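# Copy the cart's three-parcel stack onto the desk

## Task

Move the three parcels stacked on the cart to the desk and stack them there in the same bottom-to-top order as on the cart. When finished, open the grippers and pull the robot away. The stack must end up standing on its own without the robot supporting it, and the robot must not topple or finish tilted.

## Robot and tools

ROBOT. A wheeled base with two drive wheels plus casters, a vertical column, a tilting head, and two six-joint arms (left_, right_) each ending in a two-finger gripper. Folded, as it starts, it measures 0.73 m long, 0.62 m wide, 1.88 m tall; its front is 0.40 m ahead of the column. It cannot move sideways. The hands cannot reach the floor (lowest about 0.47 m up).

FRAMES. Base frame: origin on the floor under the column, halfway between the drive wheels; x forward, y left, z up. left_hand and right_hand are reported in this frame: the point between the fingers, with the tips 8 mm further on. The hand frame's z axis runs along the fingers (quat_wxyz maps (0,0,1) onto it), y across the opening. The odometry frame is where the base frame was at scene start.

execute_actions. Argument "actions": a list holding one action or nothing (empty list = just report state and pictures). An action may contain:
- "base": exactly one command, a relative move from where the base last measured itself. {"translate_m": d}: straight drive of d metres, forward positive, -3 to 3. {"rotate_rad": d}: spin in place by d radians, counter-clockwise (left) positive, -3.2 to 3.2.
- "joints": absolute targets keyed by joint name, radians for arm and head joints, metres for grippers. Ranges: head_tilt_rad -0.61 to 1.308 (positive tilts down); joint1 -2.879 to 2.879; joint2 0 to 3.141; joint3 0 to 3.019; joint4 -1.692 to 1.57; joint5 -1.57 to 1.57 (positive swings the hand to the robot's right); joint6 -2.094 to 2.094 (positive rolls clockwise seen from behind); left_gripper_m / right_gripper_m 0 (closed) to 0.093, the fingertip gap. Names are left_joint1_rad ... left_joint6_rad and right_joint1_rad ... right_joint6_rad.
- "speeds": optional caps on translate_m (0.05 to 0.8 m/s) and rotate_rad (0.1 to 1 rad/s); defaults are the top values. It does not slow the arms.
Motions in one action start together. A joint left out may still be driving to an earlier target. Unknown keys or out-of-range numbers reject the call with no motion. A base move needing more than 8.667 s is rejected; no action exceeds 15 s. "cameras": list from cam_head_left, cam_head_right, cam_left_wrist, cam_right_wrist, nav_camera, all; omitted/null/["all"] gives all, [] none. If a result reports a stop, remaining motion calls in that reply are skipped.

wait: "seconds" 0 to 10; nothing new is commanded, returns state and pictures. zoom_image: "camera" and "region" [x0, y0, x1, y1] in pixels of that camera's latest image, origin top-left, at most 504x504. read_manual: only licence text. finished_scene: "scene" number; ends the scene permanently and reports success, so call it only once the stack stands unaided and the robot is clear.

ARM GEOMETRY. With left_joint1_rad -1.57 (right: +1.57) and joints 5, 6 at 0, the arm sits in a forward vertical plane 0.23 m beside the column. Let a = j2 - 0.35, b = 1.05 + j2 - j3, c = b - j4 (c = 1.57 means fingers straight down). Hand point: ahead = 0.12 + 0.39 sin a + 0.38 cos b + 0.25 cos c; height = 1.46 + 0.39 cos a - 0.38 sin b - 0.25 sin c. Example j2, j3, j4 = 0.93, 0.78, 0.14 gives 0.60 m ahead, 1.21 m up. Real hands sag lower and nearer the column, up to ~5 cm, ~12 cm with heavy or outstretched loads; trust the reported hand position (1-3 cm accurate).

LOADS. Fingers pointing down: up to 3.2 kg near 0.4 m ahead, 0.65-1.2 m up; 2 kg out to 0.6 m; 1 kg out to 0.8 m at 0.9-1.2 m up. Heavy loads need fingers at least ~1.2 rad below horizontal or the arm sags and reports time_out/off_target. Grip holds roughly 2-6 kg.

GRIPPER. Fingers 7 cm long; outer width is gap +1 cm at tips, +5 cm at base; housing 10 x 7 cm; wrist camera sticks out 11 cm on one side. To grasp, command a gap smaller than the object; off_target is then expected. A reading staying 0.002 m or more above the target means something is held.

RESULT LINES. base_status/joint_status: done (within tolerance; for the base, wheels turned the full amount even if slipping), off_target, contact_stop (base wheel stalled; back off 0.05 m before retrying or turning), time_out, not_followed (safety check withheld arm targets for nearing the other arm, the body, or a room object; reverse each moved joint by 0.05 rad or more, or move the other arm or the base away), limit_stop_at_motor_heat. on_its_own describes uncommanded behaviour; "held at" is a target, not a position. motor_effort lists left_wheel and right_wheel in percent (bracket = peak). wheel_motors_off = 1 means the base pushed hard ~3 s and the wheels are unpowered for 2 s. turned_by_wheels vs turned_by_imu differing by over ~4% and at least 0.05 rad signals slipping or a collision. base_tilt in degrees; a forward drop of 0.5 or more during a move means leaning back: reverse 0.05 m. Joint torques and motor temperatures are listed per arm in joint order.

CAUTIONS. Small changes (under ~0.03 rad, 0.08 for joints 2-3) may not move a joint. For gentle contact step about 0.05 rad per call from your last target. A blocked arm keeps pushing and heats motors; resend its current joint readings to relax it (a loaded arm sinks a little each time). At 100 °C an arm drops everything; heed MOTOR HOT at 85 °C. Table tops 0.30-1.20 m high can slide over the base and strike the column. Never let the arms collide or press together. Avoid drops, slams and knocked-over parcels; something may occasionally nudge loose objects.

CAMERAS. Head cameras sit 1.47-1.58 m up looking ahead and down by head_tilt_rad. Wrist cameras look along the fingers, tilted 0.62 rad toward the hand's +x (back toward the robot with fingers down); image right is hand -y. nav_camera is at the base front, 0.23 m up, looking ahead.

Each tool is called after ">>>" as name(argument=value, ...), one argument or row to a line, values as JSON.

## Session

>>> execute_actions(
  actions=[],
)

Scene clock: 0.00 s.
Joint torques (N m, as the arm reports them, + toward a larger angle): no reading
Motor temperatures (°C, as the motors report them): left_arm=[34 33 34 35 35 32] | right_arm=[34 32 35 34 34 33]
base_odometry: x=+0.000 y=+0.000 heading=+0.000 (m, m, rad; odometry frame)
turned_by_wheels: +0.000 (rad since the last result)
turned_by_imu: +0.000 (rad since the last result)
base_tilt: forward=+0.5 right=-0.1 (deg)
base_status: not commanded
joint_positions: head_tilt_rad=+0.860 left_joint1_rad=-1.594 left_joint2_rad=+0.883 left_joint3_rad=+0.414 left_joint4_rad=-0.940 left_joint5_rad=-0.053 left_joint6_rad=-0.005 left_gripper_m=+0.095 right_joint1_rad=+1.565 right_joint2_rad=+0.906 right_joint3_rad=+0.393 right_joint4_rad=-0.906 right_joint5_rad=-0.018 right_joint6_rad=+0.017 right_gripper_m=+0.095
joint_status: not commanded
wheel_motors_off: 0
motor_effort: left_wheel=+3 right_wheel=+3 (%)
left_hand: x=+0.1516 y=+0.2286 z=+1.2500 quat_wxyz=(+0.428, -0.019, -0.903, -0.018) (m; base frame)
right_hand: x=+0.1405 y=-0.2236 z=+1.2467 quat_wxyz=(+0.433, -0.014, -0.901, -0.003) (m; base frame)
pictures: cam_head_left, cam_head_right, cam_left_wrist, cam_right_wrist, nav_camera
camera_calibration (this result's frames):
cam_head_left: T_world_to_cam=[[-0.00718703, -0.999818, 0.0176752, 0.031546], [-0.751004, -0.00627399, -0.660267, 1.06007], [0.660258, -0.0180195, -0.750823, 1.04964], [0, 0, 0, 1]] pos_world=[0.103316, 0.057105, 1.48746]
cam_head_right: T_world_to_cam=[[0.00369959, -0.999592, 0.0283055, -0.0754891], [-0.756533, -0.0213083, -0.653608, 1.05057], [0.653945, -0.018996, -0.756303, 1.06278], [0, 0, 0, 1]] pos_world=[0.10007, -0.0328838, 1.49259]
cam_left_wrist: T_world_to_cam=[[-0.0608492, -0.998085, -0.0111129, 0.25349], [-0.0600267, -0.00745428, 0.998169, -1.23553], [-0.99634, 0.0614048, -0.0594582, 0.333514], [0, 0, 0, 1]] pos_world=[0.273553, 0.223315, 1.25592]
cam_right_wrist: T_world_to_cam=[[-0.0344496, -0.999381, 0.00711164, -0.227807], [-0.063304, 0.00928361, 0.997951, -1.22511], [-0.9974, 0.0339288, -0.0635846, 0.35147], [0, 0, 0, 1]] pos_world=[0.265154, -0.228218, 1.24657]
Images, in order (width x height): cam_head_left 672x504, cam_head_right 672x504, cam_left_wrist 672x504, cam_right_wrist 672x504, nav_camera 672x504.

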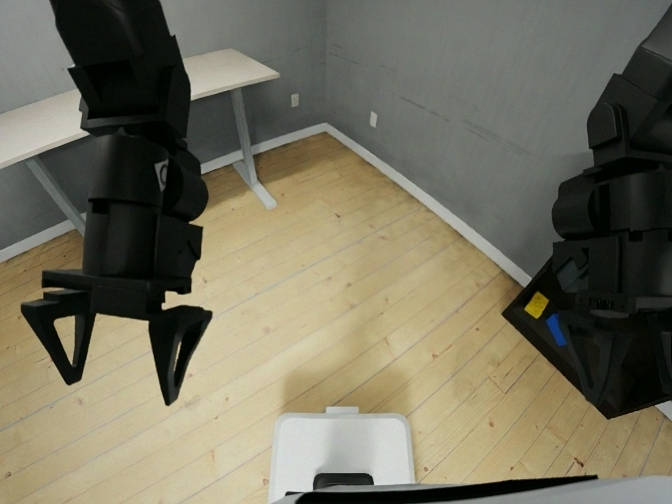

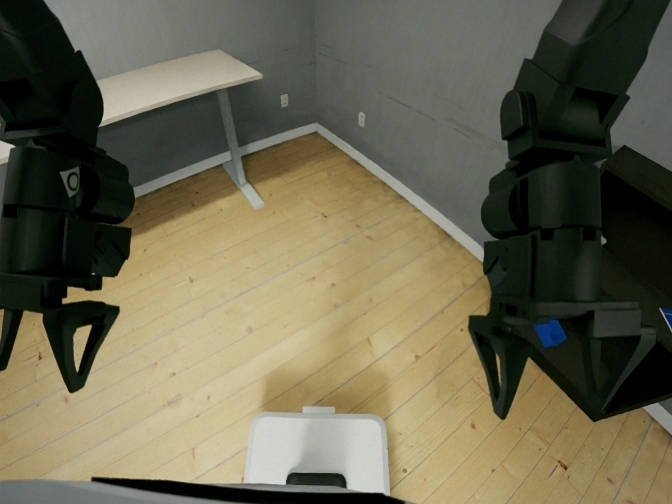

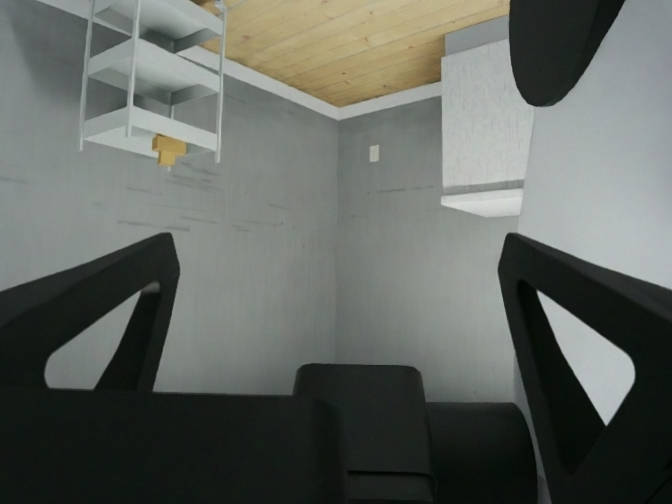

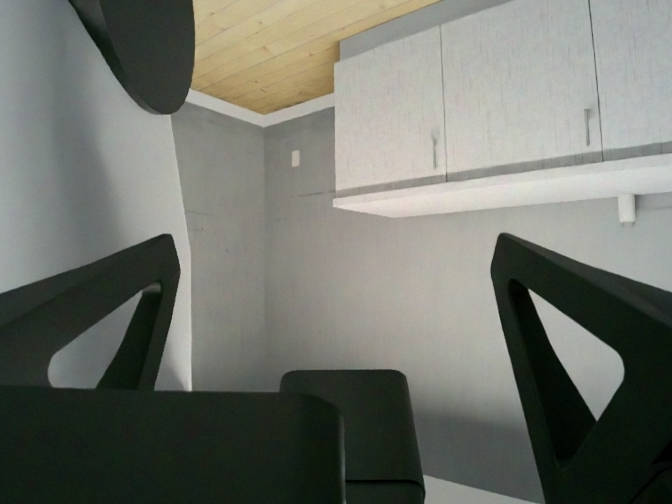

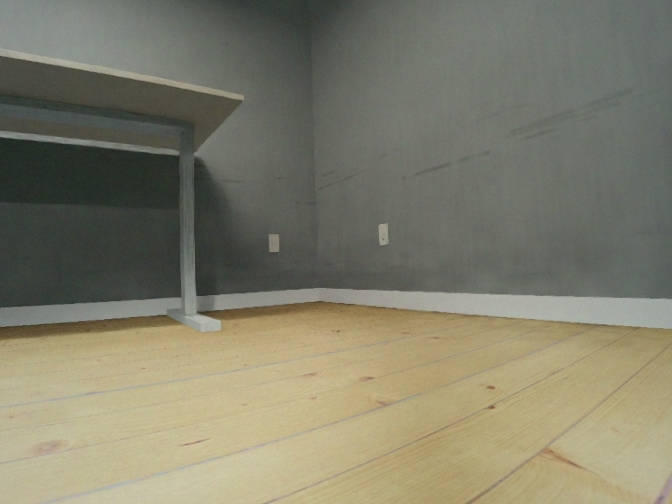

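>>> execute_actions(
  actions=[
    {"base":{"rotate_rad":2.56}},
  ],
  cameras=["cam_head_left"],
)

>>> execute_actions(
  actions=[
    {"base":{"translate_m":0.85},"joints":{"left_joint2_rad":1.3,"left_joint3_rad":1.2,"left_joint4_rad":-0.42,"left_joint5_rad":0,"left_joint1_rad":-1.57,"right_joint2_rad":1.3,"right_joint3_rad":1.2,"right_joint4_rad":-0.42,"right_joint5_rad":0}},
  ],
  cameras=["cam_head_left","cam_head_right"],
)

>>> zoom_image(
  camera="cam_head_left",
  region=[250,130,450,290],
)

Scene clock: 4.53 s.
Joint torques (N m, as the arm reports them, + toward a larger angle): left_arm=[-1.27 -9.59 -1.25 -1.17  0.02  0.05] | right_arm=[ 0.36 -7.71 -1.1  -1.79  0.07  0.07]
Motor temperatures (°C, as the motors report them): left_arm=[34 33 34 35 35 32] | right_arm=[34 32 35 34 34 33]
base_odometry: x=+0.000 y=+0.000 heading=+2.559 (m, m, rad; odometry frame)
turned_by_wheels: +2.559 (rad since the last result)
turned_by_imu: +2.530 (rad since the last result)
base_tilt: forward=+0.6 right=-0.2 (deg)
base_status: done
joint_positions: head_tilt_rad=+0.860 left_joint1_rad=-1.594 left_joint2_rad=+0.883 left_joint3_rad=+0.414 left_joint4_rad=-0.940 left_joint5_rad=-0.053 left_joint6_rad=-0.005 left_gripper_m=+0.095 right_joint1_rad=+1.565 right_joint2_rad=+0.906 right_joint3_rad=+0.393 right_joint4_rad=-0.906 right_joint5_rad=-0.018 right_joint6_rad=+0.017 right_gripper_m=+0.095
joint_status: not commanded
wheel_motors_off: 0
motor_effort: left_wheel=+0(34) right_wheel=+1(45) (%)
left_hand: x=+0.1516 y=+0.2286 z=+1.2500 quat_wxyz=(+0.428, -0.019, -0.903, -0.018) (m; base frame)
right_hand: x=+0.1405 y=-0.2236 z=+1.2467 quat_wxyz=(+0.433, -0.014, -0.901, -0.003) (m; base frame)
pictures: cam_head_left
camera_calibration (this result's frames):
cam_head_left: T_world_to_cam=[[-0.00718703, -0.999818, 0.0176752, 0.031546], [-0.751005, -0.00627399, -0.660267, 1.06007], [0.660258, -0.0180195, -0.750823, 1.04964], [0, 0, 0, 1]] pos_world=[0.103316, 0.057105, 1.48746]
Images, in order (width x height): cam_head_left 672x504.

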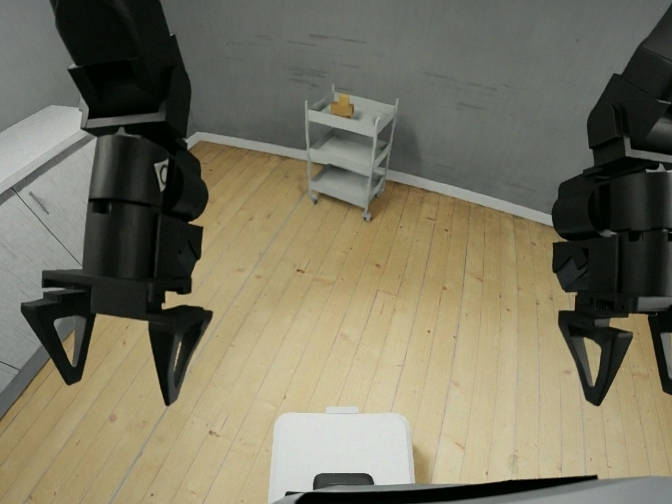

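Scene clock: 7.67 s.
Joint torques (N m, as the arm reports them, + toward a larger angle): left_arm=[ -0.78 -21.53   4.63   0.44   0.12   0.04] | right_arm=[  0.28 -18.48   4.05   0.41   0.18   0.07]
Motor temperatures (°C, as the motors report them): left_arm=[34 33 34 35 35 32] | right_arm=[34 32 35 34 34 33]
base_odometry: x=-0.710 y=+0.467 heading=+2.560 (m, m, rad; odometry frame)
turned_by_wheels: +0.000 (rad since the last result)
turned_by_imu: +0.001 (rad since the last result)
base_tilt: forward=+0.6 right=-0.3 (deg)
base_status: done
joint_positions: head_tilt_rad=+0.860 left_joint1_rad=-1.575 left_joint2_rad=+1.303 left_joint3_rad=+1.195 left_joint4_rad=-0.424 left_joint5_rad=-0.002 left_joint6_rad=-0.005 left_gripper_m=+0.095 right_joint1_rad=+1.565 right_joint2_rad=+1.306 right_joint3_rad=+1.193 right_joint4_rad=-0.422 right_joint5_rad=-0.003 right_joint6_rad=+0.017 right_gripper_m=+0.095
joint_status: all done
wheel_motors_off: 0
motor_effort: left_wheel=+0(53) right_wheel=+1(58) (%)
left_hand: x=+0.5904 y=+0.2225 z=+1.0824 quat_wxyz=(+0.004, +0.001, -1.000, +0.001) (m; base frame)
right_hand: x=+0.5886 y=-0.2286 z=+1.0809 quat_wxyz=(+0.006, -0.010, -1.000, +0.001) (m; base frame)
pictures: cam_head_left, cam_head_right
camera_calibration (this result's frames):
cam_head_left: T_world_to_cam=[[-0.00718704, -0.999818, 0.0176752, 0.031546], [-0.751004, -0.00627399, -0.660267, 1.06007], [0.660258, -0.0180195, -0.750823, 1.04964], [0, 0, 0, 1]] pos_world=[0.103316, 0.057105, 1.48746]
cam_head_right: T_world_to_cam=[[0.00369959, -0.999592, 0.0283055, -0.0754891], [-0.756533, -0.0213083, -0.653609, 1.05057], [0.653945, -0.018996, -0.756303, 1.06278], [0, 0, 0, 1]] pos_world=[0.10007, -0.0328838, 1.49259]
Images, in order (width x height): cam_head_left 672x504, cam_head_right 672x504.

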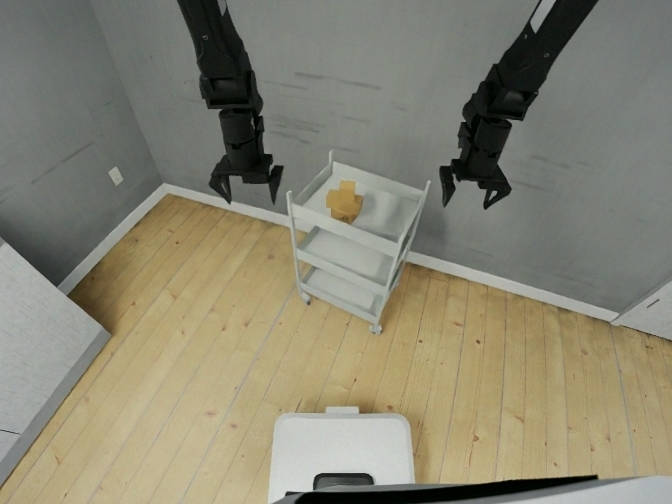

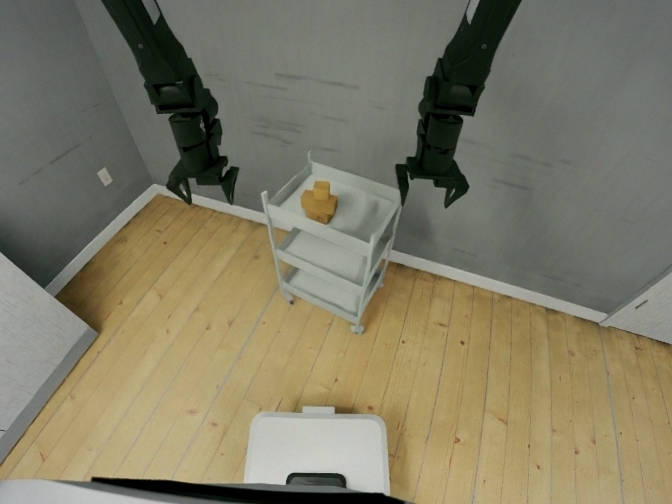

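Region (250, 130, 450, 290) of cam_head_left's 672x504 image, scaled by 2.520, with more detail than that image has; it fills the top 403 rows of this view, and the rest is white.

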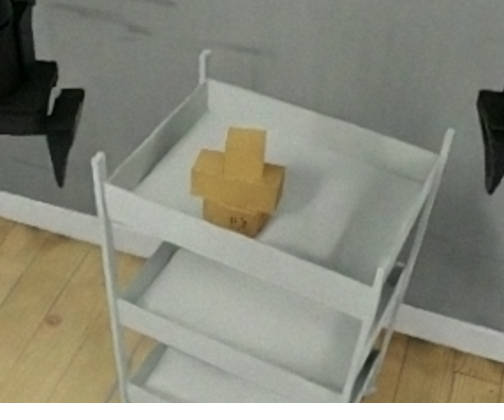

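>>> execute_actions(
  actions=[
    {"base":{"translate_m":0.29},"joints":{"left_joint6_rad":1.5,"right_joint6_rad":-0.85,"right_joint2_rad":1.2,"right_joint3_rad":0.9,"right_joint4_rad":-0.3}},
  ],
  cameras=[],
)

>>> execute_actions(
  actions=[
    {"base":{"rotate_rad":-0.35},"joints":{"left_joint2_rad":1.8,"left_joint3_rad":1.7,"left_joint4_rad":-0.41}},
  ],
  cameras=["cam_head_left","cam_left_wrist"],
)

Scene clock: 10.17 s.
Joint torques (N m, as the arm reports them, + toward a larger angle): left_arm=[ -0.88 -21.34   4.45   0.34   0.19   0.2 ] | right_arm=[  0.34 -14.49   2.02   0.38   0.12  -0.02]
Motor temperatures (°C, as the motors report them): left_arm=[34 34 34 35 35 32] | right_arm=[34 33 35 34 34 33]
base_odometry: x=-0.952 y=+0.627 heading=+2.560 (m, m, rad; odometry frame)
turned_by_wheels: +0.000 (rad since the last result)
turned_by_imu: +0.001 (rad since the last result)
base_tilt: forward=+0.6 right=-0.2 (deg)
base_status: done
joint_positions: head_tilt_rad=+0.860 left_joint1_rad=-1.575 left_joint2_rad=+1.303 left_joint3_rad=+1.195 left_joint4_rad=-0.424 left_joint5_rad=-0.002 left_joint6_rad=+1.488 left_gripper_m=+0.095 right_joint1_rad=+1.565 right_joint2_rad=+1.195 right_joint3_rad=+0.899 right_joint4_rad=-0.306 right_joint5_rad=-0.003 right_joint6_rad=-0.842 right_gripper_m=+0.095
joint_status: all done
wheel_motors_off: 0
motor_effort: left_wheel=-1(34) right_wheel=+0(42) (%)
left_hand: x=+0.5906 y=+0.2225 z=+1.0826 quat_wxyz=(+0.003, -0.678, -0.735, +0.003) (m; base frame)
right_hand: x=+0.4795 y=-0.2282 z=+1.0931 quat_wxyz=(+0.036, +0.407, -0.913, -0.015) (m; base frame)
pictures: none
No camera images: the call's "cameras" was empty. Leave "cameras" out to get every camera's image.

Scene clock: 11.67 s.
Joint torques (N m, as the arm reports them, + toward a larger angle): left_arm=[ -0.75 -25.33   5.11   0.33   0.17   0.19] | right_arm=[  0.32 -14.84   2.06   0.41   0.1   -0.02]
Motor temperatures (°C, as the motors report them): left_arm=[34 34 34 35 35 32] | right_arm=[34 33 35 34 34 33]
base_odometry: x=-0.953 y=+0.627 heading=+2.211 (m, m, rad; odometry frame)
turned_by_wheels: -0.349 (rad since the last result)
turned_by_imu: -0.341 (rad since the last result)
base_tilt: forward=+0.6 right=-0.2 (deg)
base_status: done
joint_positions: head_tilt_rad=+0.860 left_joint1_rad=-1.577 left_joint2_rad=+1.810 left_joint3_rad=+1.688 left_joint4_rad=-0.414 left_joint5_rad=-0.002 left_joint6_rad=+1.488 left_gripper_m=+0.095 right_joint1_rad=+1.565 right_joint2_rad=+1.195 right_joint3_rad=+0.899 right_joint4_rad=-0.306 right_joint5_rad=-0.002 right_joint6_rad=-0.842 right_gripper_m=+0.095
joint_status: all done
wheel_motors_off: 0
motor_effort: left_wheel=-1(39) right_wheel=-2(52) (%)
left_hand: x=+0.6526 y=+0.2201 z=+0.9000 quat_wxyz=(+0.003, -0.679, -0.735, +0.006) (m; base frame)
right_hand: x=+0.4795 y=-0.2281 z=+1.0931 quat_wxyz=(+0.036, +0.407, -0.913, -0.015) (m; base frame)
pictures: cam_head_left, cam_left_wrist
camera_calibration (this result's frames):
cam_head_left: T_world_to_cam=[[-0.00718704, -0.999818, 0.0176752, 0.031546], [-0.751004, -0.00627399, -0.660267, 1.06007], [0.660258, -0.0180195, -0.750823, 1.04964], [0, 0, 0, 1]] pos_world=[0.103316, 0.057105, 1.48746]
cam_left_wrist: T_world_to_cam=[[-0.997681, -0.0676199, 0.00774659, 0.66119], [-0.0503988, 0.810457, 0.583626, -0.669317], [-0.045743, 0.581882, -0.811986, 0.754755], [0, 0, 0, 1]] pos_world=[0.660449, 0.147983, 0.998359]
Images, in order (width x height): cam_head_left 672x504, cam_left_wrist 672x504.

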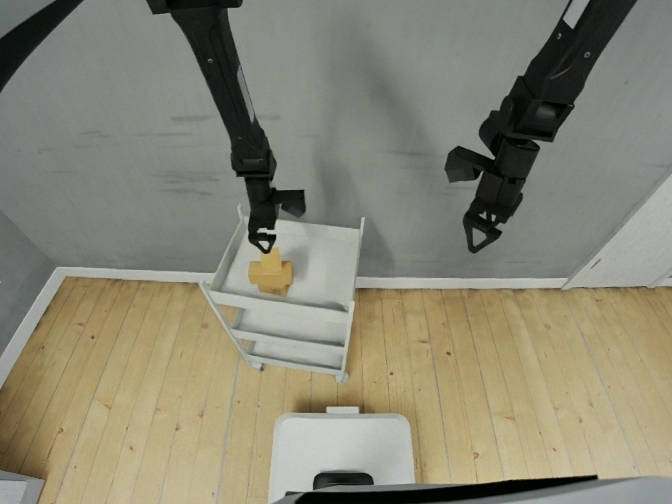

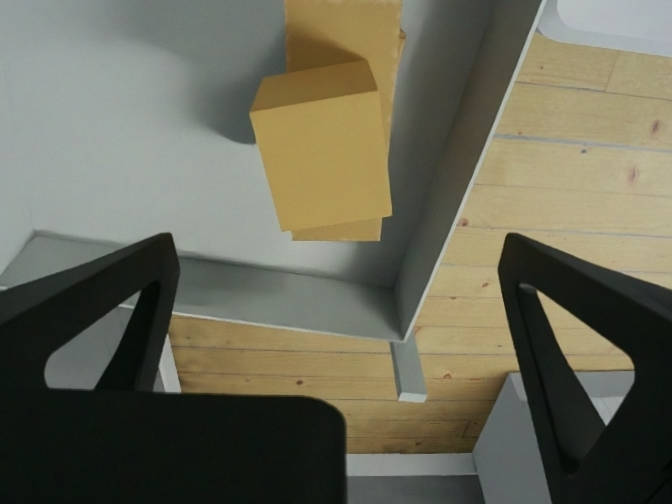

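>>> execute_actions(
  actions=[
    {"joints":{"left_joint2_rad":1.94,"left_joint3_rad":1.83}},
  ],
  cameras=["cam_left_wrist"],
)

Scene clock: 12.77 s.
Joint torques (N m, as the arm reports them, + toward a larger angle): left_arm=[ -0.62 -23.48   4.56   0.43   0.17   0.19] | right_arm=[  0.26 -14.65   2.04   0.37   0.09  -0.02]
Motor temperatures (°C, as the motors report them): left_arm=[34 34 34 35 35 32] | right_arm=[34 33 35 34 34 33]
base_odometry: x=-0.953 y=+0.627 heading=+2.211 (m, m, rad; odometry frame)
turned_by_wheels: +0.000 (rad since the last result)
turned_by_imu: +0.000 (rad since the last result)
base_tilt: forward=+0.6 right=-0.3 (deg)
base_status: not commanded
joint_positions: head_tilt_rad=+0.860 left_joint1_rad=-1.577 left_joint2_rad=+1.927 left_joint3_rad=+1.826 left_joint4_rad=-0.413 left_joint5_rad=-0.002 left_joint6_rad=+1.488 left_gripper_m=+0.095 right_joint1_rad=+1.565 right_joint2_rad=+1.195 right_joint3_rad=+0.899 right_joint4_rad=-0.306 right_joint5_rad=-0.002 right_joint6_rad=-0.842 right_gripper_m=+0.095
joint_status: all done
wheel_motors_off: 0
motor_effort: left_wheel=-1(1) right_wheel=-4(5) (%)
left_hand: x=+0.6673 y=+0.2198 z=+0.8580 quat_wxyz=(-0.005, -0.678, -0.735, -0.002) (m; base frame)
right_hand: x=+0.4795 y=-0.2281 z=+1.0931 quat_wxyz=(+0.036, +0.407, -0.913, -0.015) (m; base frame)
pictures: cam_left_wrist
camera_calibration (this result's frames):
cam_left_wrist: T_world_to_cam=[[-0.997606, -0.067737, -0.0139421, 0.694786], [-0.0631704, 0.81049, 0.582337, -0.634225], [-0.0281458, 0.581823, -0.812828, 0.710485], [0, 0, 0, 1]] pos_world=[0.673055, 0.147719, 0.956522]
Images, in order (width x height): cam_left_wrist 672x504.

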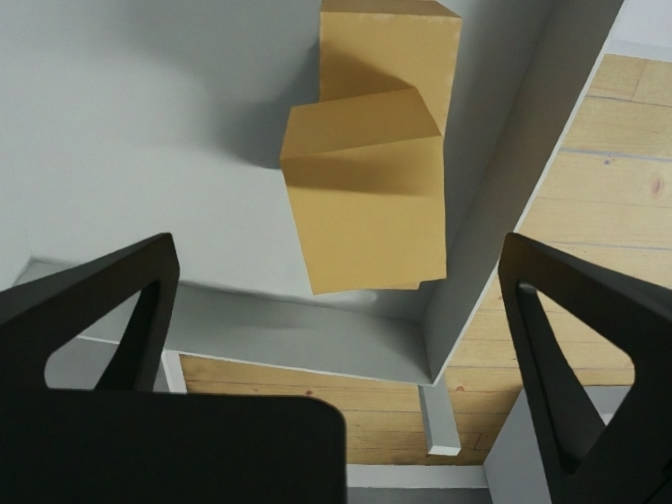

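>>> execute_actions(
  actions=[
    {"joints":{"left_joint2_rad":2.06,"left_joint3_rad":1.94}},
  ],
  cameras=["cam_left_wrist"],
)

>>> execute_actions(
  actions=[
    {"joints":{"left_joint2_rad":2.18,"left_joint3_rad":2.085}},
  ],
  cameras=["cam_left_wrist"],
)

Scene clock: 15.57 s.
Joint torques (N m, as the arm reports them, + toward a larger angle): left_arm=[ -0.7  -20.01   5.01   0.89   0.07   0.18] | right_arm=[  0.61 -14.55   2.01   0.4    0.1   -0.03]
Motor temperatures (°C, as the motors report them): left_arm=[34 34 34 35 35 32] | right_arm=[34 33 35 34 34 33]
base_odometry: x=-0.953 y=+0.627 heading=+2.211 (m, m, rad; odometry frame)
turned_by_wheels: +0.000 (rad since the last result)
turned_by_imu: +0.001 (rad since the last result)
base_tilt: forward=+0.6 right=-0.2 (deg)
base_status: not commanded
joint_positions: head_tilt_rad=+0.860 left_joint1_rad=-1.577 left_joint2_rad=+2.005 left_joint3_rad=+1.935 left_joint4_rad=-0.426 left_joint5_rad=+0.001 left_joint6_rad=+1.488 left_gripper_m=+0.095 right_joint1_rad=+1.565 right_joint2_rad=+1.195 right_joint3_rad=+0.899 right_joint4_rad=-0.306 right_joint5_rad=-0.002 right_joint6_rad=-0.842 right_gripper_m=+0.095
joint_status: all done
wheel_motors_off: 0
motor_effort: left_wheel=+0(2) right_wheel=-7(9) (%)
left_hand: x=+0.6807 y=+0.2191 z=+0.8330 quat_wxyz=(-0.012, -0.678, -0.735, -0.007) (m; base frame)
right_hand: x=+0.4795 y=-0.2281 z=+1.0931 quat_wxyz=(+0.036, +0.407, -0.913, -0.015) (m; base frame)
pictures: cam_left_wrist
camera_calibration (this result's frames):
cam_left_wrist: T_world_to_cam=[[-0.997206, -0.0678452, -0.0312519, 0.721914], [-0.0733926, 0.812068, 0.578929, -0.608838], [-0.0138989, 0.579605, -0.814779, 0.683301], [0, 0, 0, 1]] pos_world=[0.68471, 0.147352, 0.931774]
Images, in order (width x height): cam_left_wrist 672x504.

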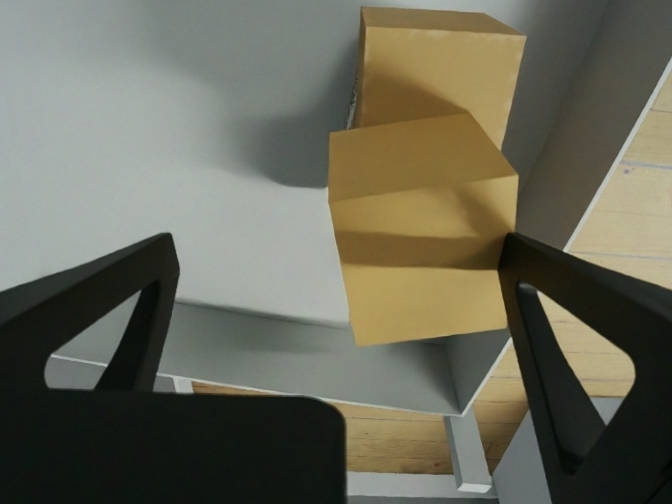

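Scene clock: 16.43 s.
Joint torques (N m, as the arm reports them, + toward a larger angle): left_arm=[ -0.17 -15.14   3.14   0.53  -0.18   0.16] | right_arm=[  0.35 -14.47   2.06   0.39   0.1   -0.03]
Motor temperatures (°C, as the motors report them): left_arm=[34 34 34 35 35 32] | right_arm=[34 33 35 34 34 33]
base_odometry: x=-0.953 y=+0.627 heading=+2.211 (m, m, rad; odometry frame)
turned_by_wheels: +0.000 (rad since the last result)
turned_by_imu: +0.000 (rad since the last result)
base_tilt: forward=+0.5 right=-0.2 (deg)
base_status: not commanded
joint_positions: head_tilt_rad=+0.860 left_joint1_rad=-1.585 left_joint2_rad=+2.055 left_joint3_rad=+2.113 left_joint4_rad=-0.410 left_joint5_rad=+0.008 left_joint6_rad=+1.489 left_gripper_m=+0.095 right_joint1_rad=+1.565 right_joint2_rad=+1.195 right_joint3_rad=+0.899 right_joint4_rad=-0.306 right_joint5_rad=-0.002 right_joint6_rad=-0.842 right_gripper_m=+0.095
joint_status: all done
wheel_motors_off: 0
motor_effort: left_wheel=+2(2) right_wheel=-9(10) (%)
left_hand: x=+0.7564 y=+0.2104 z=+0.8416 quat_wxyz=(-0.070, -0.678, -0.730, -0.050) (m; base frame)
right_hand: x=+0.4795 y=-0.2281 z=+1.0931 quat_wxyz=(+0.036, +0.407, -0.913, -0.015) (m; base frame)
pictures: cam_left_wrist
camera_calibration (this result's frames):
cam_left_wrist: T_world_to_cam=[[-0.982665, -0.0650749, -0.173592, 0.905249], [-0.151581, 0.82113, 0.550245, -0.519822], [0.106735, 0.56702, -0.81676, 0.609537], [0, 0, 0, 1]] pos_world=[0.745703, 0.140131, 0.941019]
Images, in order (width x height): cam_left_wrist 672x504.

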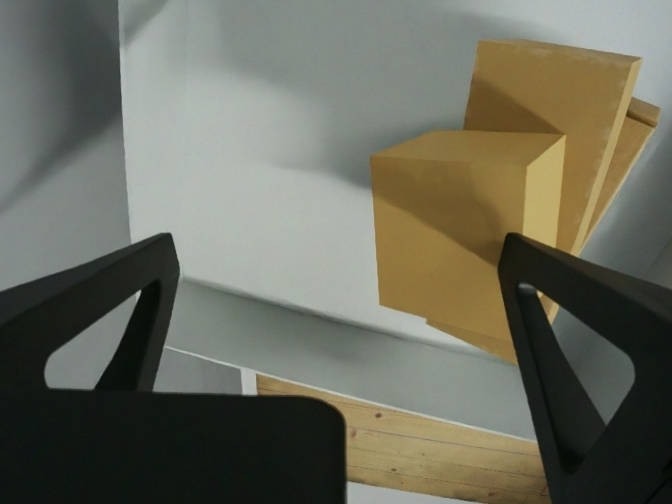

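>>> execute_actions(
  actions=[
    {"joints":{"left_joint2_rad":1.95,"left_joint3_rad":1.9}},
  ],
  cameras=["cam_left_wrist","cam_head_left"],
)

>>> zoom_image(
  camera="cam_head_left",
  region=[200,200,340,320],
)

Scene clock: 17.73 s.
Joint torques (N m, as the arm reports them, + toward a larger angle): left_arm=[ -0.88 -27.31   5.25   0.37   0.05   0.17] | right_arm=[  0.29 -14.61   2.14   0.38   0.1   -0.03]
Motor temperatures (°C, as the motors report them): left_arm=[34 35 34 35 35 32] | right_arm=[34 33 35 34 34 33]
base_odometry: x=-0.953 y=+0.627 heading=+2.211 (m, m, rad; odometry frame)
turned_by_wheels: +0.000 (rad since the last result)
turned_by_imu: +0.000 (rad since the last result)
base_tilt: forward=+0.6 right=-0.3 (deg)
base_status: not commanded
joint_positions: head_tilt_rad=+0.860 left_joint1_rad=-1.575 left_joint2_rad=+1.976 left_joint3_rad=+1.891 left_joint4_rad=-0.413 left_joint5_rad=+0.002 left_joint6_rad=+1.490 left_gripper_m=+0.095 right_joint1_rad=+1.565 right_joint2_rad=+1.195 right_joint3_rad=+0.899 right_joint4_rad=-0.306 right_joint5_rad=-0.002 right_joint6_rad=-0.842 right_gripper_m=+0.095
joint_status: all done
wheel_motors_off: 0
motor_effort: left_wheel=+2(2) right_wheel=-11(10) (%)
left_hand: x=+0.6765 y=+0.2207 z=+0.8419 quat_wxyz=(-0.011, -0.679, -0.734, -0.007) (m; base frame)
right_hand: x=+0.4795 y=-0.2281 z=+1.0931 quat_wxyz=(+0.036, +0.407, -0.913, -0.015) (m; base frame)
pictures: cam_head_left, cam_left_wrist
camera_calibration (this result's frames):
cam_head_left: T_world_to_cam=[[-0.00718704, -0.999818, 0.0176752, 0.031546], [-0.751004, -0.00627399, -0.660267, 1.06007], [0.660258, -0.0180195, -0.750823, 1.04964], [0, 0, 0, 1]] pos_world=[0.103316, 0.057105, 1.48746]
cam_left_wrist: T_world_to_cam=[[-0.997244, -0.0676035, -0.0305584, 0.717484], [-0.0727799, 0.81155, 0.579732, -0.616525], [-0.0143923, 0.580358, -0.814234, 0.689353], [0, 0, 0, 1]] pos_world=[0.680557, 0.148774, 0.940639]
Images, in order (width x height): cam_head_left 672x504, cam_left_wrist 672x504.

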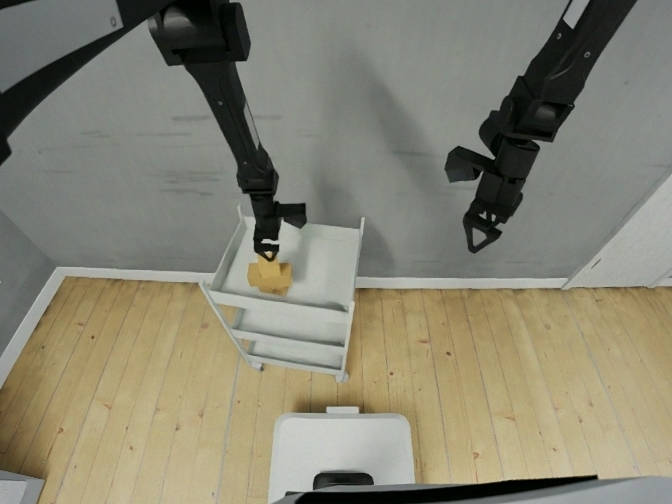

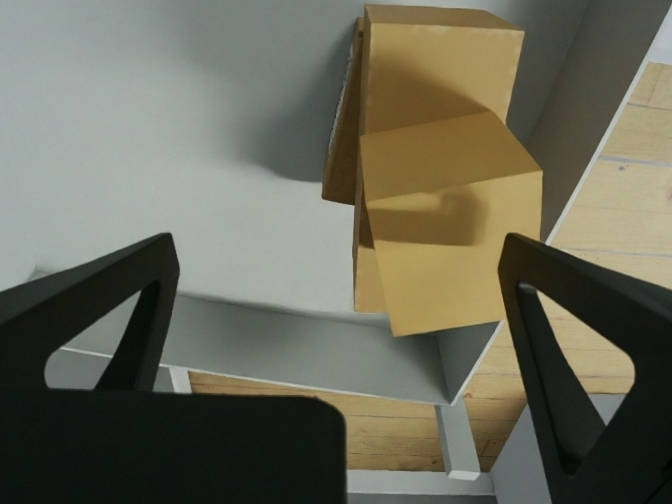

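Region (200, 200, 340, 320) of cam_head_left's 672x504 image, scaled by 3.600, with more detail than that image has; it fills the top 432 rows of this view, and the rest is white.

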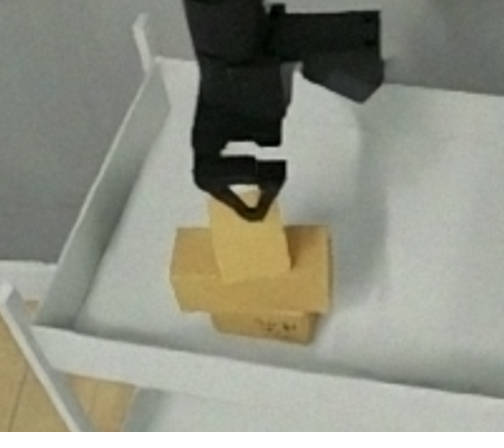

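The stack recovered. I'll re-centre and descend in smaller steps.

>>> execute_actions(
  actions=[
    {"base":{"translate_m":-0.04},"joints":{"left_joint2_rad":1.99,"left_joint1_rad":-1.555}},
  ],
  cameras=[],
)

>>> execute_actions(
  actions=[
    {"joints":{"left_joint2_rad":2.06,"left_joint3_rad":2.0,"left_joint4_rad":-0.47}},
  ],
  cameras=["cam_left_wrist"],
)

Scene clock: 18.97 s.
Joint torques (N m, as the arm reports them, + toward a larger angle): left_arm=[ -0.59 -23.79   5.29   0.37   0.04   0.17] | right_arm=[  0.4  -14.72   2.35   0.28   0.1   -0.02]
Motor temperatures (°C, as the motors report them): left_arm=[34 35 34 35 35 32] | right_arm=[34 33 35 34 34 33]
base_odometry: x=-0.929 y=+0.595 heading=+2.210 (m, m, rad; odometry frame)
turned_by_wheels: -0.001 (rad since the last result)
turned_by_imu: -0.001 (rad since the last result)
base_tilt: forward=+0.5 right=-0.2 (deg)
base_status: done
joint_positions: head_tilt_rad=+0.860 left_joint1_rad=-1.558 left_joint2_rad=+1.978 left_joint3_rad=+1.890 left_joint4_rad=-0.413 left_joint5_rad=+0.002 left_joint6_rad=+1.490 left_gripper_m=+0.095 right_joint1_rad=+1.565 right_joint2_rad=+1.196 right_joint3_rad=+0.895 right_joint4_rad=-0.305 right_joint5_rad=-0.002 right_joint6_rad=-0.842 right_gripper_m=+0.095
joint_status: all done
wheel_motors_off: 0
motor_effort: left_wheel=-2(46) right_wheel=-1(63) (%)
left_hand: x=+0.6751 y=+0.2352 z=+0.8410 quat_wxyz=(-0.005, -0.675, -0.737, -0.012) (m; base frame)
right_hand: x=+0.4771 y=-0.2281 z=+1.0927 quat_wxyz=(+0.038, +0.407, -0.913, -0.016) (m; base frame)
pictures: none
No camera images: the call's "cameras" was empty. Leave "cameras" out to get every camera's image.

Scene clock: 19.67 s.
Joint torques (N m, as the arm reports them, + toward a larger angle): left_arm=[ -0.49 -23.03   6.3   -0.11   0.04   0.18] | right_arm=[  0.31 -14.51   2.31   0.33   0.1   -0.02]
Motor temperatures (°C, as the motors report them): left_arm=[34 35 34 35 35 32] | right_arm=[34 33 35 34 34 33]
base_odometry: x=-0.929 y=+0.595 heading=+2.210 (m, m, rad; odometry frame)
turned_by_wheels: +0.000 (rad since the last result)
turned_by_imu: +0.000 (rad since the last result)
base_tilt: forward=+0.5 right=-0.2 (deg)
base_status: not commanded
joint_positions: head_tilt_rad=+0.860 left_joint1_rad=-1.558 left_joint2_rad=+2.039 left_joint3_rad=+1.983 left_joint4_rad=-0.460 left_joint5_rad=+0.002 left_joint6_rad=+1.490 left_gripper_m=+0.095 right_joint1_rad=+1.565 right_joint2_rad=+1.196 right_joint3_rad=+0.895 right_joint4_rad=-0.305 right_joint5_rad=-0.002 right_joint6_rad=-0.842 right_gripper_m=+0.095
joint_status: all done
wheel_motors_off: 0
motor_effort: left_wheel=-3(4) right_wheel=+0(1) (%)
left_hand: x=+0.6793 y=+0.2355 z=+0.8223 quat_wxyz=(+0.001, -0.675, -0.737, -0.006) (m; base frame)
right_hand: x=+0.4771 y=-0.2281 z=+1.0927 quat_wxyz=(+0.038, +0.407, -0.913, -0.016) (m; base frame)
pictures: cam_left_wrist
camera_calibration (this result's frames):
cam_left_wrist: T_world_to_cam=[[-0.99702, -0.0760988, -0.0126271, 0.707751], [-0.0687305, 0.802036, 0.593308, -0.628674], [-0.0350227, 0.592408, -0.804876, 0.668343], [0, 0, 0, 1]] pos_world=[0.68584, 0.162146, 0.919868]
Images, in order (width x height): cam_left_wrist 672x504.

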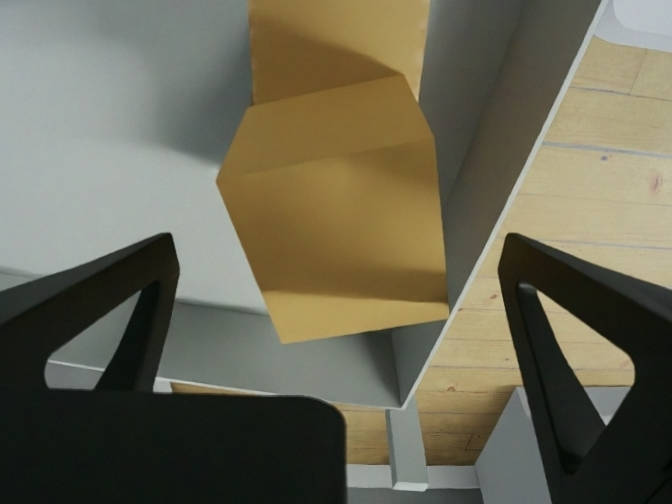

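>>> execute_actions(
  actions=[
    {"joints":{"left_joint2_rad":2.12,"left_joint3_rad":2.07,"left_joint4_rad":-0.485}},
  ],
  cameras=[],
)

>>> execute_actions(
  actions=[
    {"joints":{"left_joint2_rad":2.175,"left_joint3_rad":2.14,"left_joint4_rad":-0.5}},
  ],
  cameras=[],
)

>>> execute_actions(
  actions=[
    {"joints":{"left_joint2_rad":2.225,"left_joint3_rad":2.205}},
  ],
  cameras=["cam_left_wrist"],
)

Scene clock: 20.77 s.
Joint torques (N m, as the arm reports them, + toward a larger angle): left_arm=[ -0.62 -23.04   6.05  -0.01   0.04   0.18] | right_arm=[  0.35 -14.58   2.31   0.35   0.1   -0.02]
Motor temperatures (°C, as the motors report them): left_arm=[34 35 34 35 35 32] | right_arm=[34 33 35 34 34 33]
base_odometry: x=-0.929 y=+0.595 heading=+2.210 (m, m, rad; odometry frame)
turned_by_wheels: +0.000 (rad since the last result)
turned_by_imu: +0.000 (rad since the last result)
base_tilt: forward=+0.6 right=-0.2 (deg)
base_status: not commanded
joint_positions: head_tilt_rad=+0.860 left_joint1_rad=-1.558 left_joint2_rad=+2.099 left_joint3_rad=+2.056 left_joint4_rad=-0.477 left_joint5_rad=+0.002 left_joint6_rad=+1.490 left_gripper_m=+0.095 right_joint1_rad=+1.565 right_joint2_rad=+1.196 right_joint3_rad=+0.895 right_joint4_rad=-0.305 right_joint5_rad=-0.002 right_joint6_rad=-0.842 right_gripper_m=+0.095
joint_status: all done
wheel_motors_off: 0
motor_effort: left_wheel=-1(3) right_wheel=+1(1) (%)
left_hand: x=+0.6798 y=+0.2357 z=+0.8021 quat_wxyz=(+0.002, -0.675, -0.737, -0.005) (m; base frame)
right_hand: x=+0.4771 y=-0.2281 z=+1.0927 quat_wxyz=(+0.038, +0.407, -0.913, -0.016) (m; base frame)
pictures: none
No camera images: the call's "cameras" was empty. Leave "cameras" out to get every camera's image.

Scene clock: 21.50 s.
Joint torques (N m, as the arm reports them, + toward a larger angle): left_arm=[ -0.65 -23.15   6.47  -0.04   0.03   0.17] | right_arm=[  0.36 -14.51   2.33   0.34   0.09  -0.02]
Motor temperatures (°C, as the motors report them): left_arm=[34 35 34 35 35 32] | right_arm=[34 33 35 34 34 33]
base_odometry: x=-0.929 y=+0.595 heading=+2.210 (m, m, rad; odometry frame)
turned_by_wheels: +0.000 (rad since the last result)
turned_by_imu: +0.000 (rad since the last result)
base_tilt: forward=+0.5 right=-0.2 (deg)
base_status: not commanded
joint_positions: head_tilt_rad=+0.860 left_joint1_rad=-1.558 left_joint2_rad=+2.153 left_joint3_rad=+2.124 left_joint4_rad=-0.491 left_joint5_rad=+0.002 left_joint6_rad=+1.490 left_gripper_m=+0.095 right_joint1_rad=+1.565 right_joint2_rad=+1.196 right_joint3_rad=+0.895 right_joint4_rad=-0.305 right_joint5_rad=-0.002 right_joint6_rad=-0.842 right_gripper_m=+0.095
joint_status: all done
wheel_motors_off: 0
motor_effort: left_wheel=+0(3) right_wheel=-1(0) (%)
left_hand: x=+0.6796 y=+0.2359 z=+0.7840 quat_wxyz=(+0.002, -0.675, -0.737, -0.004) (m; base frame)
right_hand: x=+0.4771 y=-0.2281 z=+1.0927 quat_wxyz=(+0.038, +0.407, -0.913, -0.016) (m; base frame)
pictures: none
No camera images: the call's "cameras" was empty. Leave "cameras" out to get every camera's image.

Scene clock: 22.20 s.
Joint torques (N m, as the arm reports them, + toward a larger angle): left_arm=[ -0.53 -22.98   6.68  -0.05   0.04   0.17] | right_arm=[  0.41 -14.58   2.3    0.33   0.11  -0.03]
Motor temperatures (°C, as the motors report them): left_arm=[34 35 35 35 35 32] | right_arm=[34 33 35 34 34 33]
base_odometry: x=-0.929 y=+0.595 heading=+2.210 (m, m, rad; odometry frame)
turned_by_wheels: +0.000 (rad since the last result)
turned_by_imu: +0.000 (rad since the last result)
base_tilt: forward=+0.4 right=-0.3 (deg)
base_status: not commanded
joint_positions: head_tilt_rad=+0.860 left_joint1_rad=-1.558 left_joint2_rad=+2.202 left_joint3_rad=+2.188 left_joint4_rad=-0.491 left_joint5_rad=+0.002 left_joint6_rad=+1.490 left_gripper_m=+0.095 right_joint1_rad=+1.565 right_joint2_rad=+1.196 right_joint3_rad=+0.895 right_joint4_rad=-0.305 right_joint5_rad=-0.002 right_joint6_rad=-0.842 right_gripper_m=+0.095
joint_status: all done
wheel_motors_off: 0
motor_effort: left_wheel=-2(3) right_wheel=-1(2) (%)
left_hand: x=+0.6838 y=+0.2361 z=+0.7689 quat_wxyz=(-0.003, -0.675, -0.737, -0.010) (m; base frame)
right_hand: x=+0.4771 y=-0.2281 z=+1.0927 quat_wxyz=(+0.038, +0.407, -0.913, -0.016) (m; base frame)
pictures: cam_left_wrist
camera_calibration (this result's frames):
cam_left_wrist: T_world_to_cam=[[-0.99682, -0.0759666, -0.024041, 0.7203], [-0.0754104, 0.802, 0.592544, -0.591986], [-0.0257327, 0.592473, -0.805179, 0.618948], [0, 0, 0, 1]] pos_world=[0.689295, 0.162781, 0.866459]
Images, in order (width x height): cam_left_wrist 672x504.

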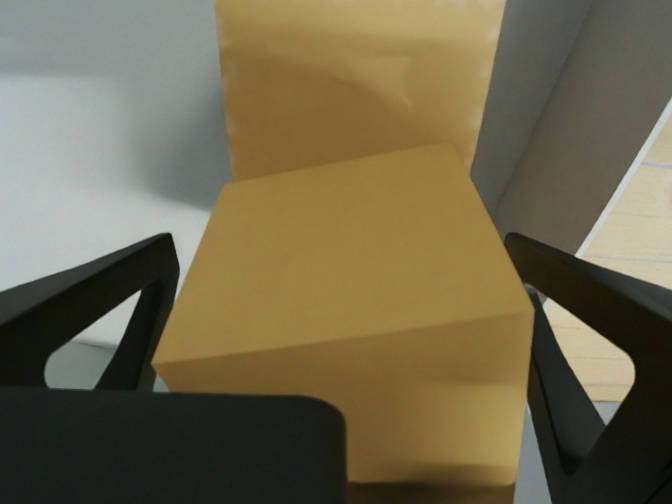

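>>> execute_actions(
  actions=[
    {"joints":{"left_gripper_m":0.03}},
  ],
  cameras=[],
)

>>> execute_actions(
  actions=[
    {"joints":{"left_joint2_rad":2.08,"left_joint3_rad":2.14}},
  ],
  cameras=[],
)

>>> execute_actions(
  actions=[
    {"joints":{"left_joint2_rad":1.1,"left_joint3_rad":1.15,"left_joint4_rad":-0.55}},
  ],
  cameras=[],
)

>>> execute_actions(
  actions=[
    {"base":{"rotate_rad":0.7},"joints":{"right_joint2_rad":1.6,"right_joint3_rad":1.55,"right_joint4_rad":-0.47}},
  ],
  cameras=[],
)

>>> execute_actions(
  actions=[
    {"joints":{"right_joint2_rad":2.1,"right_joint3_rad":2.1,"right_joint4_rad":-0.5}},
  ],
  cameras=["cam_head_right","cam_right_wrist"],
)

Scene clock: 23.33 s.
Joint torques (N m, as the arm reports them, + toward a larger angle): left_arm=[ -0.47 -22.72   6.68   0.01   0.04   0.18] | right_arm=[  0.41 -14.47   2.3    0.35   0.1   -0.02]
Motor temperatures (°C, as the motors report them): left_arm=[34 35 35 35 35 32] | right_arm=[34 33 35 34 34 33]
base_odometry: x=-0.929 y=+0.595 heading=+2.210 (m, m, rad; odometry frame)
turned_by_wheels: +0.000 (rad since the last result)
turned_by_imu: +0.000 (rad since the last result)
base_tilt: forward=+0.5 right=-0.2 (deg)
base_status: not commanded
joint_positions: head_tilt_rad=+0.860 left_joint1_rad=-1.558 left_joint2_rad=+2.202 left_joint3_rad=+2.188 left_joint4_rad=-0.492 left_joint5_rad=+0.002 left_joint6_rad=+1.490 left_gripper_m=+0.051 right_joint1_rad=+1.565 right_joint2_rad=+1.196 right_joint3_rad=+0.895 right_joint4_rad=-0.305 right_joint5_rad=-0.002 right_joint6_rad=-0.842 right_gripper_m=+0.095
joint_status: left_gripper_m off_target (ended at +0.051, target +0.030)
wheel_motors_off: 0
motor_effort: left_wheel=-3(3) right_wheel=-1(0) (%)
left_hand: x=+0.6837 y=+0.2361 z=+0.7689 quat_wxyz=(-0.003, -0.676, -0.737, -0.010) (m; base frame)
right_hand: x=+0.4771 y=-0.2281 z=+1.0927 quat_wxyz=(+0.038, +0.407, -0.913, -0.016) (m; base frame)
pictures: none
No camera images: the call's "cameras" was empty. Leave "cameras" out to get every camera's image.

Scene clock: 24.63 s.
Joint torques (N m, as the arm reports them, + toward a larger angle): left_arm=[ -0.54 -27.3    7.04   0.21   0.04   0.16] | right_arm=[  0.42 -14.59   2.3    0.34   0.1   -0.03]
Motor temperatures (°C, as the motors report them): left_arm=[34 35 35 35 35 32] | right_arm=[34 33 35 34 34 33]
base_odometry: x=-0.929 y=+0.595 heading=+2.210 (m, m, rad; odometry frame)
turned_by_wheels: +0.000 (rad since the last result)
turned_by_imu: +0.000 (rad since the last result)
base_tilt: forward=+0.5 right=-0.2 (deg)
base_status: not commanded
joint_positions: head_tilt_rad=+0.860 left_joint1_rad=-1.558 left_joint2_rad=+2.095 left_joint3_rad=+2.124 left_joint4_rad=-0.496 left_joint5_rad=+0.002 left_joint6_rad=+1.490 left_gripper_m=+0.051 right_joint1_rad=+1.565 right_joint2_rad=+1.196 right_joint3_rad=+0.895 right_joint4_rad=-0.305 right_joint5_rad=-0.002 right_joint6_rad=-0.842 right_gripper_m=+0.095
joint_status: all done
wheel_motors_off: 0
motor_effort: left_wheel=-3(5) right_wheel=+1(2) (%)
left_hand: x=+0.7173 y=+0.2358 z=+0.8178 quat_wxyz=(-0.018, -0.675, -0.737, -0.023) (m; base frame)
right_hand: x=+0.4771 y=-0.2281 z=+1.0927 quat_wxyz=(+0.038, +0.407, -0.913, -0.016) (m; base frame)
pictures: none
No camera images: the call's "cameras" was empty. Leave "cameras" out to get every camera's image.

Scene clock: 26.27 s.
Joint torques (N m, as the arm reports them, + toward a larger angle): left_arm=[ -0.94 -19.69   7.19   0.16   0.05   0.18] | right_arm=[  0.4  -14.65   2.29   0.32   0.09  -0.02]
Motor temperatures (°C, as the motors report them): left_arm=[34 35 35 35 35 32] | right_arm=[34 33 35 34 34 33]
base_odometry: x=-0.929 y=+0.595 heading=+2.210 (m, m, rad; odometry frame)
turned_by_wheels: +0.000 (rad since the last result)
turned_by_imu: +0.000 (rad since the last result)
base_tilt: forward=+0.5 right=-0.2 (deg)
base_status: not commanded
joint_positions: head_tilt_rad=+0.860 left_joint1_rad=-1.558 left_joint2_rad=+1.095 left_joint3_rad=+1.132 left_joint4_rad=-0.546 left_joint5_rad=+0.002 left_joint6_rad=+1.490 left_gripper_m=+0.051 right_joint1_rad=+1.565 right_joint2_rad=+1.196 right_joint3_rad=+0.895 right_joint4_rad=-0.305 right_joint5_rad=-0.002 right_joint6_rad=-0.842 right_gripper_m=+0.095
joint_status: all done
wheel_motors_off: 0
motor_effort: left_wheel=-3(3) right_wheel=+0(3) (%)
left_hand: x=+0.5926 y=+0.2309 z=+1.1687 quat_wxyz=(-0.002, -0.676, -0.737, -0.009) (m; base frame)
right_hand: x=+0.4771 y=-0.2281 z=+1.0927 quat_wxyz=(+0.038, +0.407, -0.913, -0.016) (m; base frame)
pictures: none
No camera images: the call's "cameras" was empty. Leave "cameras" out to get every camera's image.

Scene clock: 28.23 s.
Joint torques (N m, as the arm reports them, + toward a larger angle): left_arm=[ -1.09 -20.04   7.19   0.12   0.08   0.17] | right_arm=[  0.01 -20.72   3.72   0.06   0.06  -0.02]
Motor temperatures (°C, as the motors report them): left_arm=[34 35 35 35 35 32] | right_arm=[34 33 35 34 34 33]
base_odometry: x=-0.929 y=+0.595 heading=+2.910 (m, m, rad; odometry frame)
turned_by_wheels: +0.700 (rad since the last result)
turned_by_imu: +0.685 (rad since the last result)
base_tilt: forward=+0.6 right=-0.2 (deg)
base_status: done
joint_positions: head_tilt_rad=+0.860 left_joint1_rad=-1.555 left_joint2_rad=+1.095 left_joint3_rad=+1.132 left_joint4_rad=-0.546 left_joint5_rad=+0.001 left_joint6_rad=+1.490 left_gripper_m=+0.051 right_joint1_rad=+1.570 right_joint2_rad=+1.599 right_joint3_rad=+1.553 right_joint4_rad=-0.466 right_joint5_rad=-0.002 right_joint6_rad=-0.842 right_gripper_m=+0.095
joint_status: all done
wheel_motors_off: 0
motor_effort: left_wheel=-1(49) right_wheel=+0(54) (%)
left_hand: x=+0.5926 y=+0.2325 z=+1.1687 quat_wxyz=(-0.001, -0.675, -0.738, -0.010) (m; base frame)
right_hand: x=+0.6676 y=-0.2261 z=+0.9912 quat_wxyz=(-0.005, +0.408, -0.913, +0.002) (m; base frame)
pictures: none
No camera images: the call's "cameras" was empty. Leave "cameras" out to get every camera's image.

Scene clock: 29.73 s.
Joint torques (N m, as the arm reports them, + toward a larger angle): left_arm=[ -1.05 -19.84   7.21   0.13   0.08   0.17] | right_arm=[  0.05 -22.89   5.57   0.07   0.06  -0.01]
Motor temperatures (°C, as the motors report them): left_arm=[34 35 35 35 35 32] | right_arm=[34 34 35 34 34 33]
base_odometry: x=-0.929 y=+0.595 heading=+2.909 (m, m, rad; odometry frame)
turned_by_wheels: +0.000 (rad since the last result)
turned_by_imu: +0.000 (rad since the last result)
base_tilt: forward=+0.5 right=-0.2 (deg)
base_status: not commanded
joint_positions: head_tilt_rad=+0.860 left_joint1_rad=-1.555 left_joint2_rad=+1.095 left_joint3_rad=+1.132 left_joint4_rad=-0.546 left_joint5_rad=+0.001 left_joint6_rad=+1.490 left_gripper_m=+0.051 right_joint1_rad=+1.570 right_joint2_rad=+2.115 right_joint3_rad=+2.079 right_joint4_rad=-0.496 right_joint5_rad=-0.002 right_joint6_rad=-0.842 right_gripper_m=+0.095
joint_status: all done
wheel_motors_off: 0
motor_effort: left_wheel=-3(3) right_wheel=+1(3) (%)
left_hand: x=+0.5926 y=+0.2325 z=+1.1687 quat_wxyz=(-0.001, -0.675, -0.738, -0.010) (m; base frame)
right_hand: x=+0.6774 y=-0.2263 z=+0.7969 quat_wxyz=(+0.004, +0.408, -0.913, -0.002) (m; base frame)
pictures: cam_head_right, cam_right_wrist
camera_calibration (this result's frames):
cam_head_right: T_world_to_cam=[[0.00369959, -0.999592, 0.0283055, -0.0754891], [-0.756533, -0.0213083, -0.653608, 1.05057], [0.653945, -0.018996, -0.756303, 1.06278], [0, 0, 0, 1]] pos_world=[0.10007, -0.0328838, 1.49259]
cam_right_wrist: T_world_to_cam=[[0.743141, -0.66902, -0.0123761, -0.645261], [-0.540168, -0.610724, 0.578994, -0.225553], [-0.394917, -0.423589, -0.815238, 0.945839], [0, 0, 0, 1]] pos_world=[0.731212, -0.168796, 0.893692]
Images, in order (width x height): cam_head_right 672x504, cam_right_wrist 672x504.

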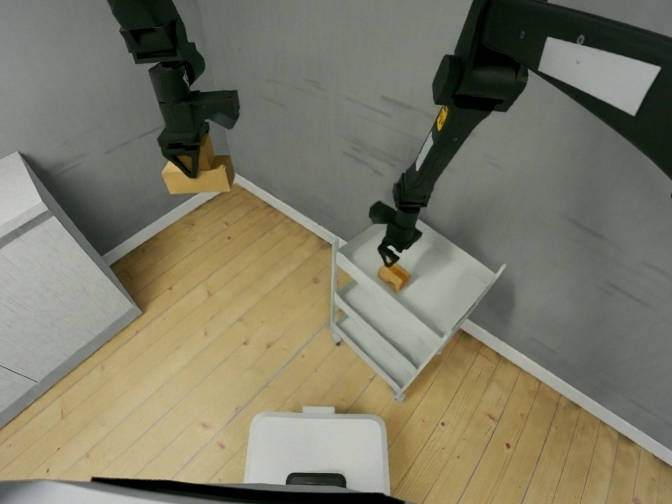

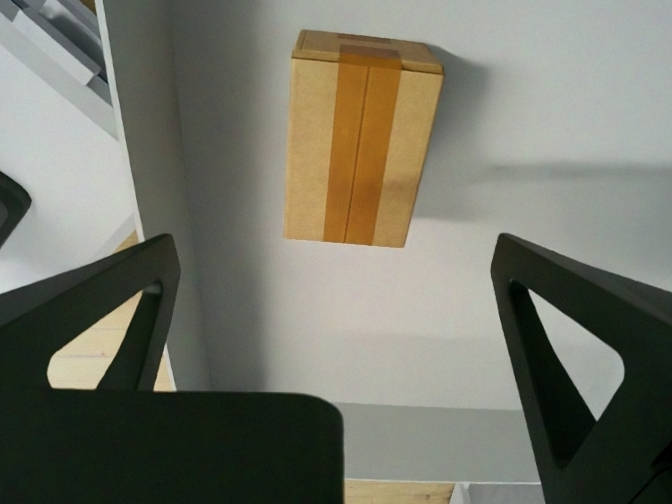

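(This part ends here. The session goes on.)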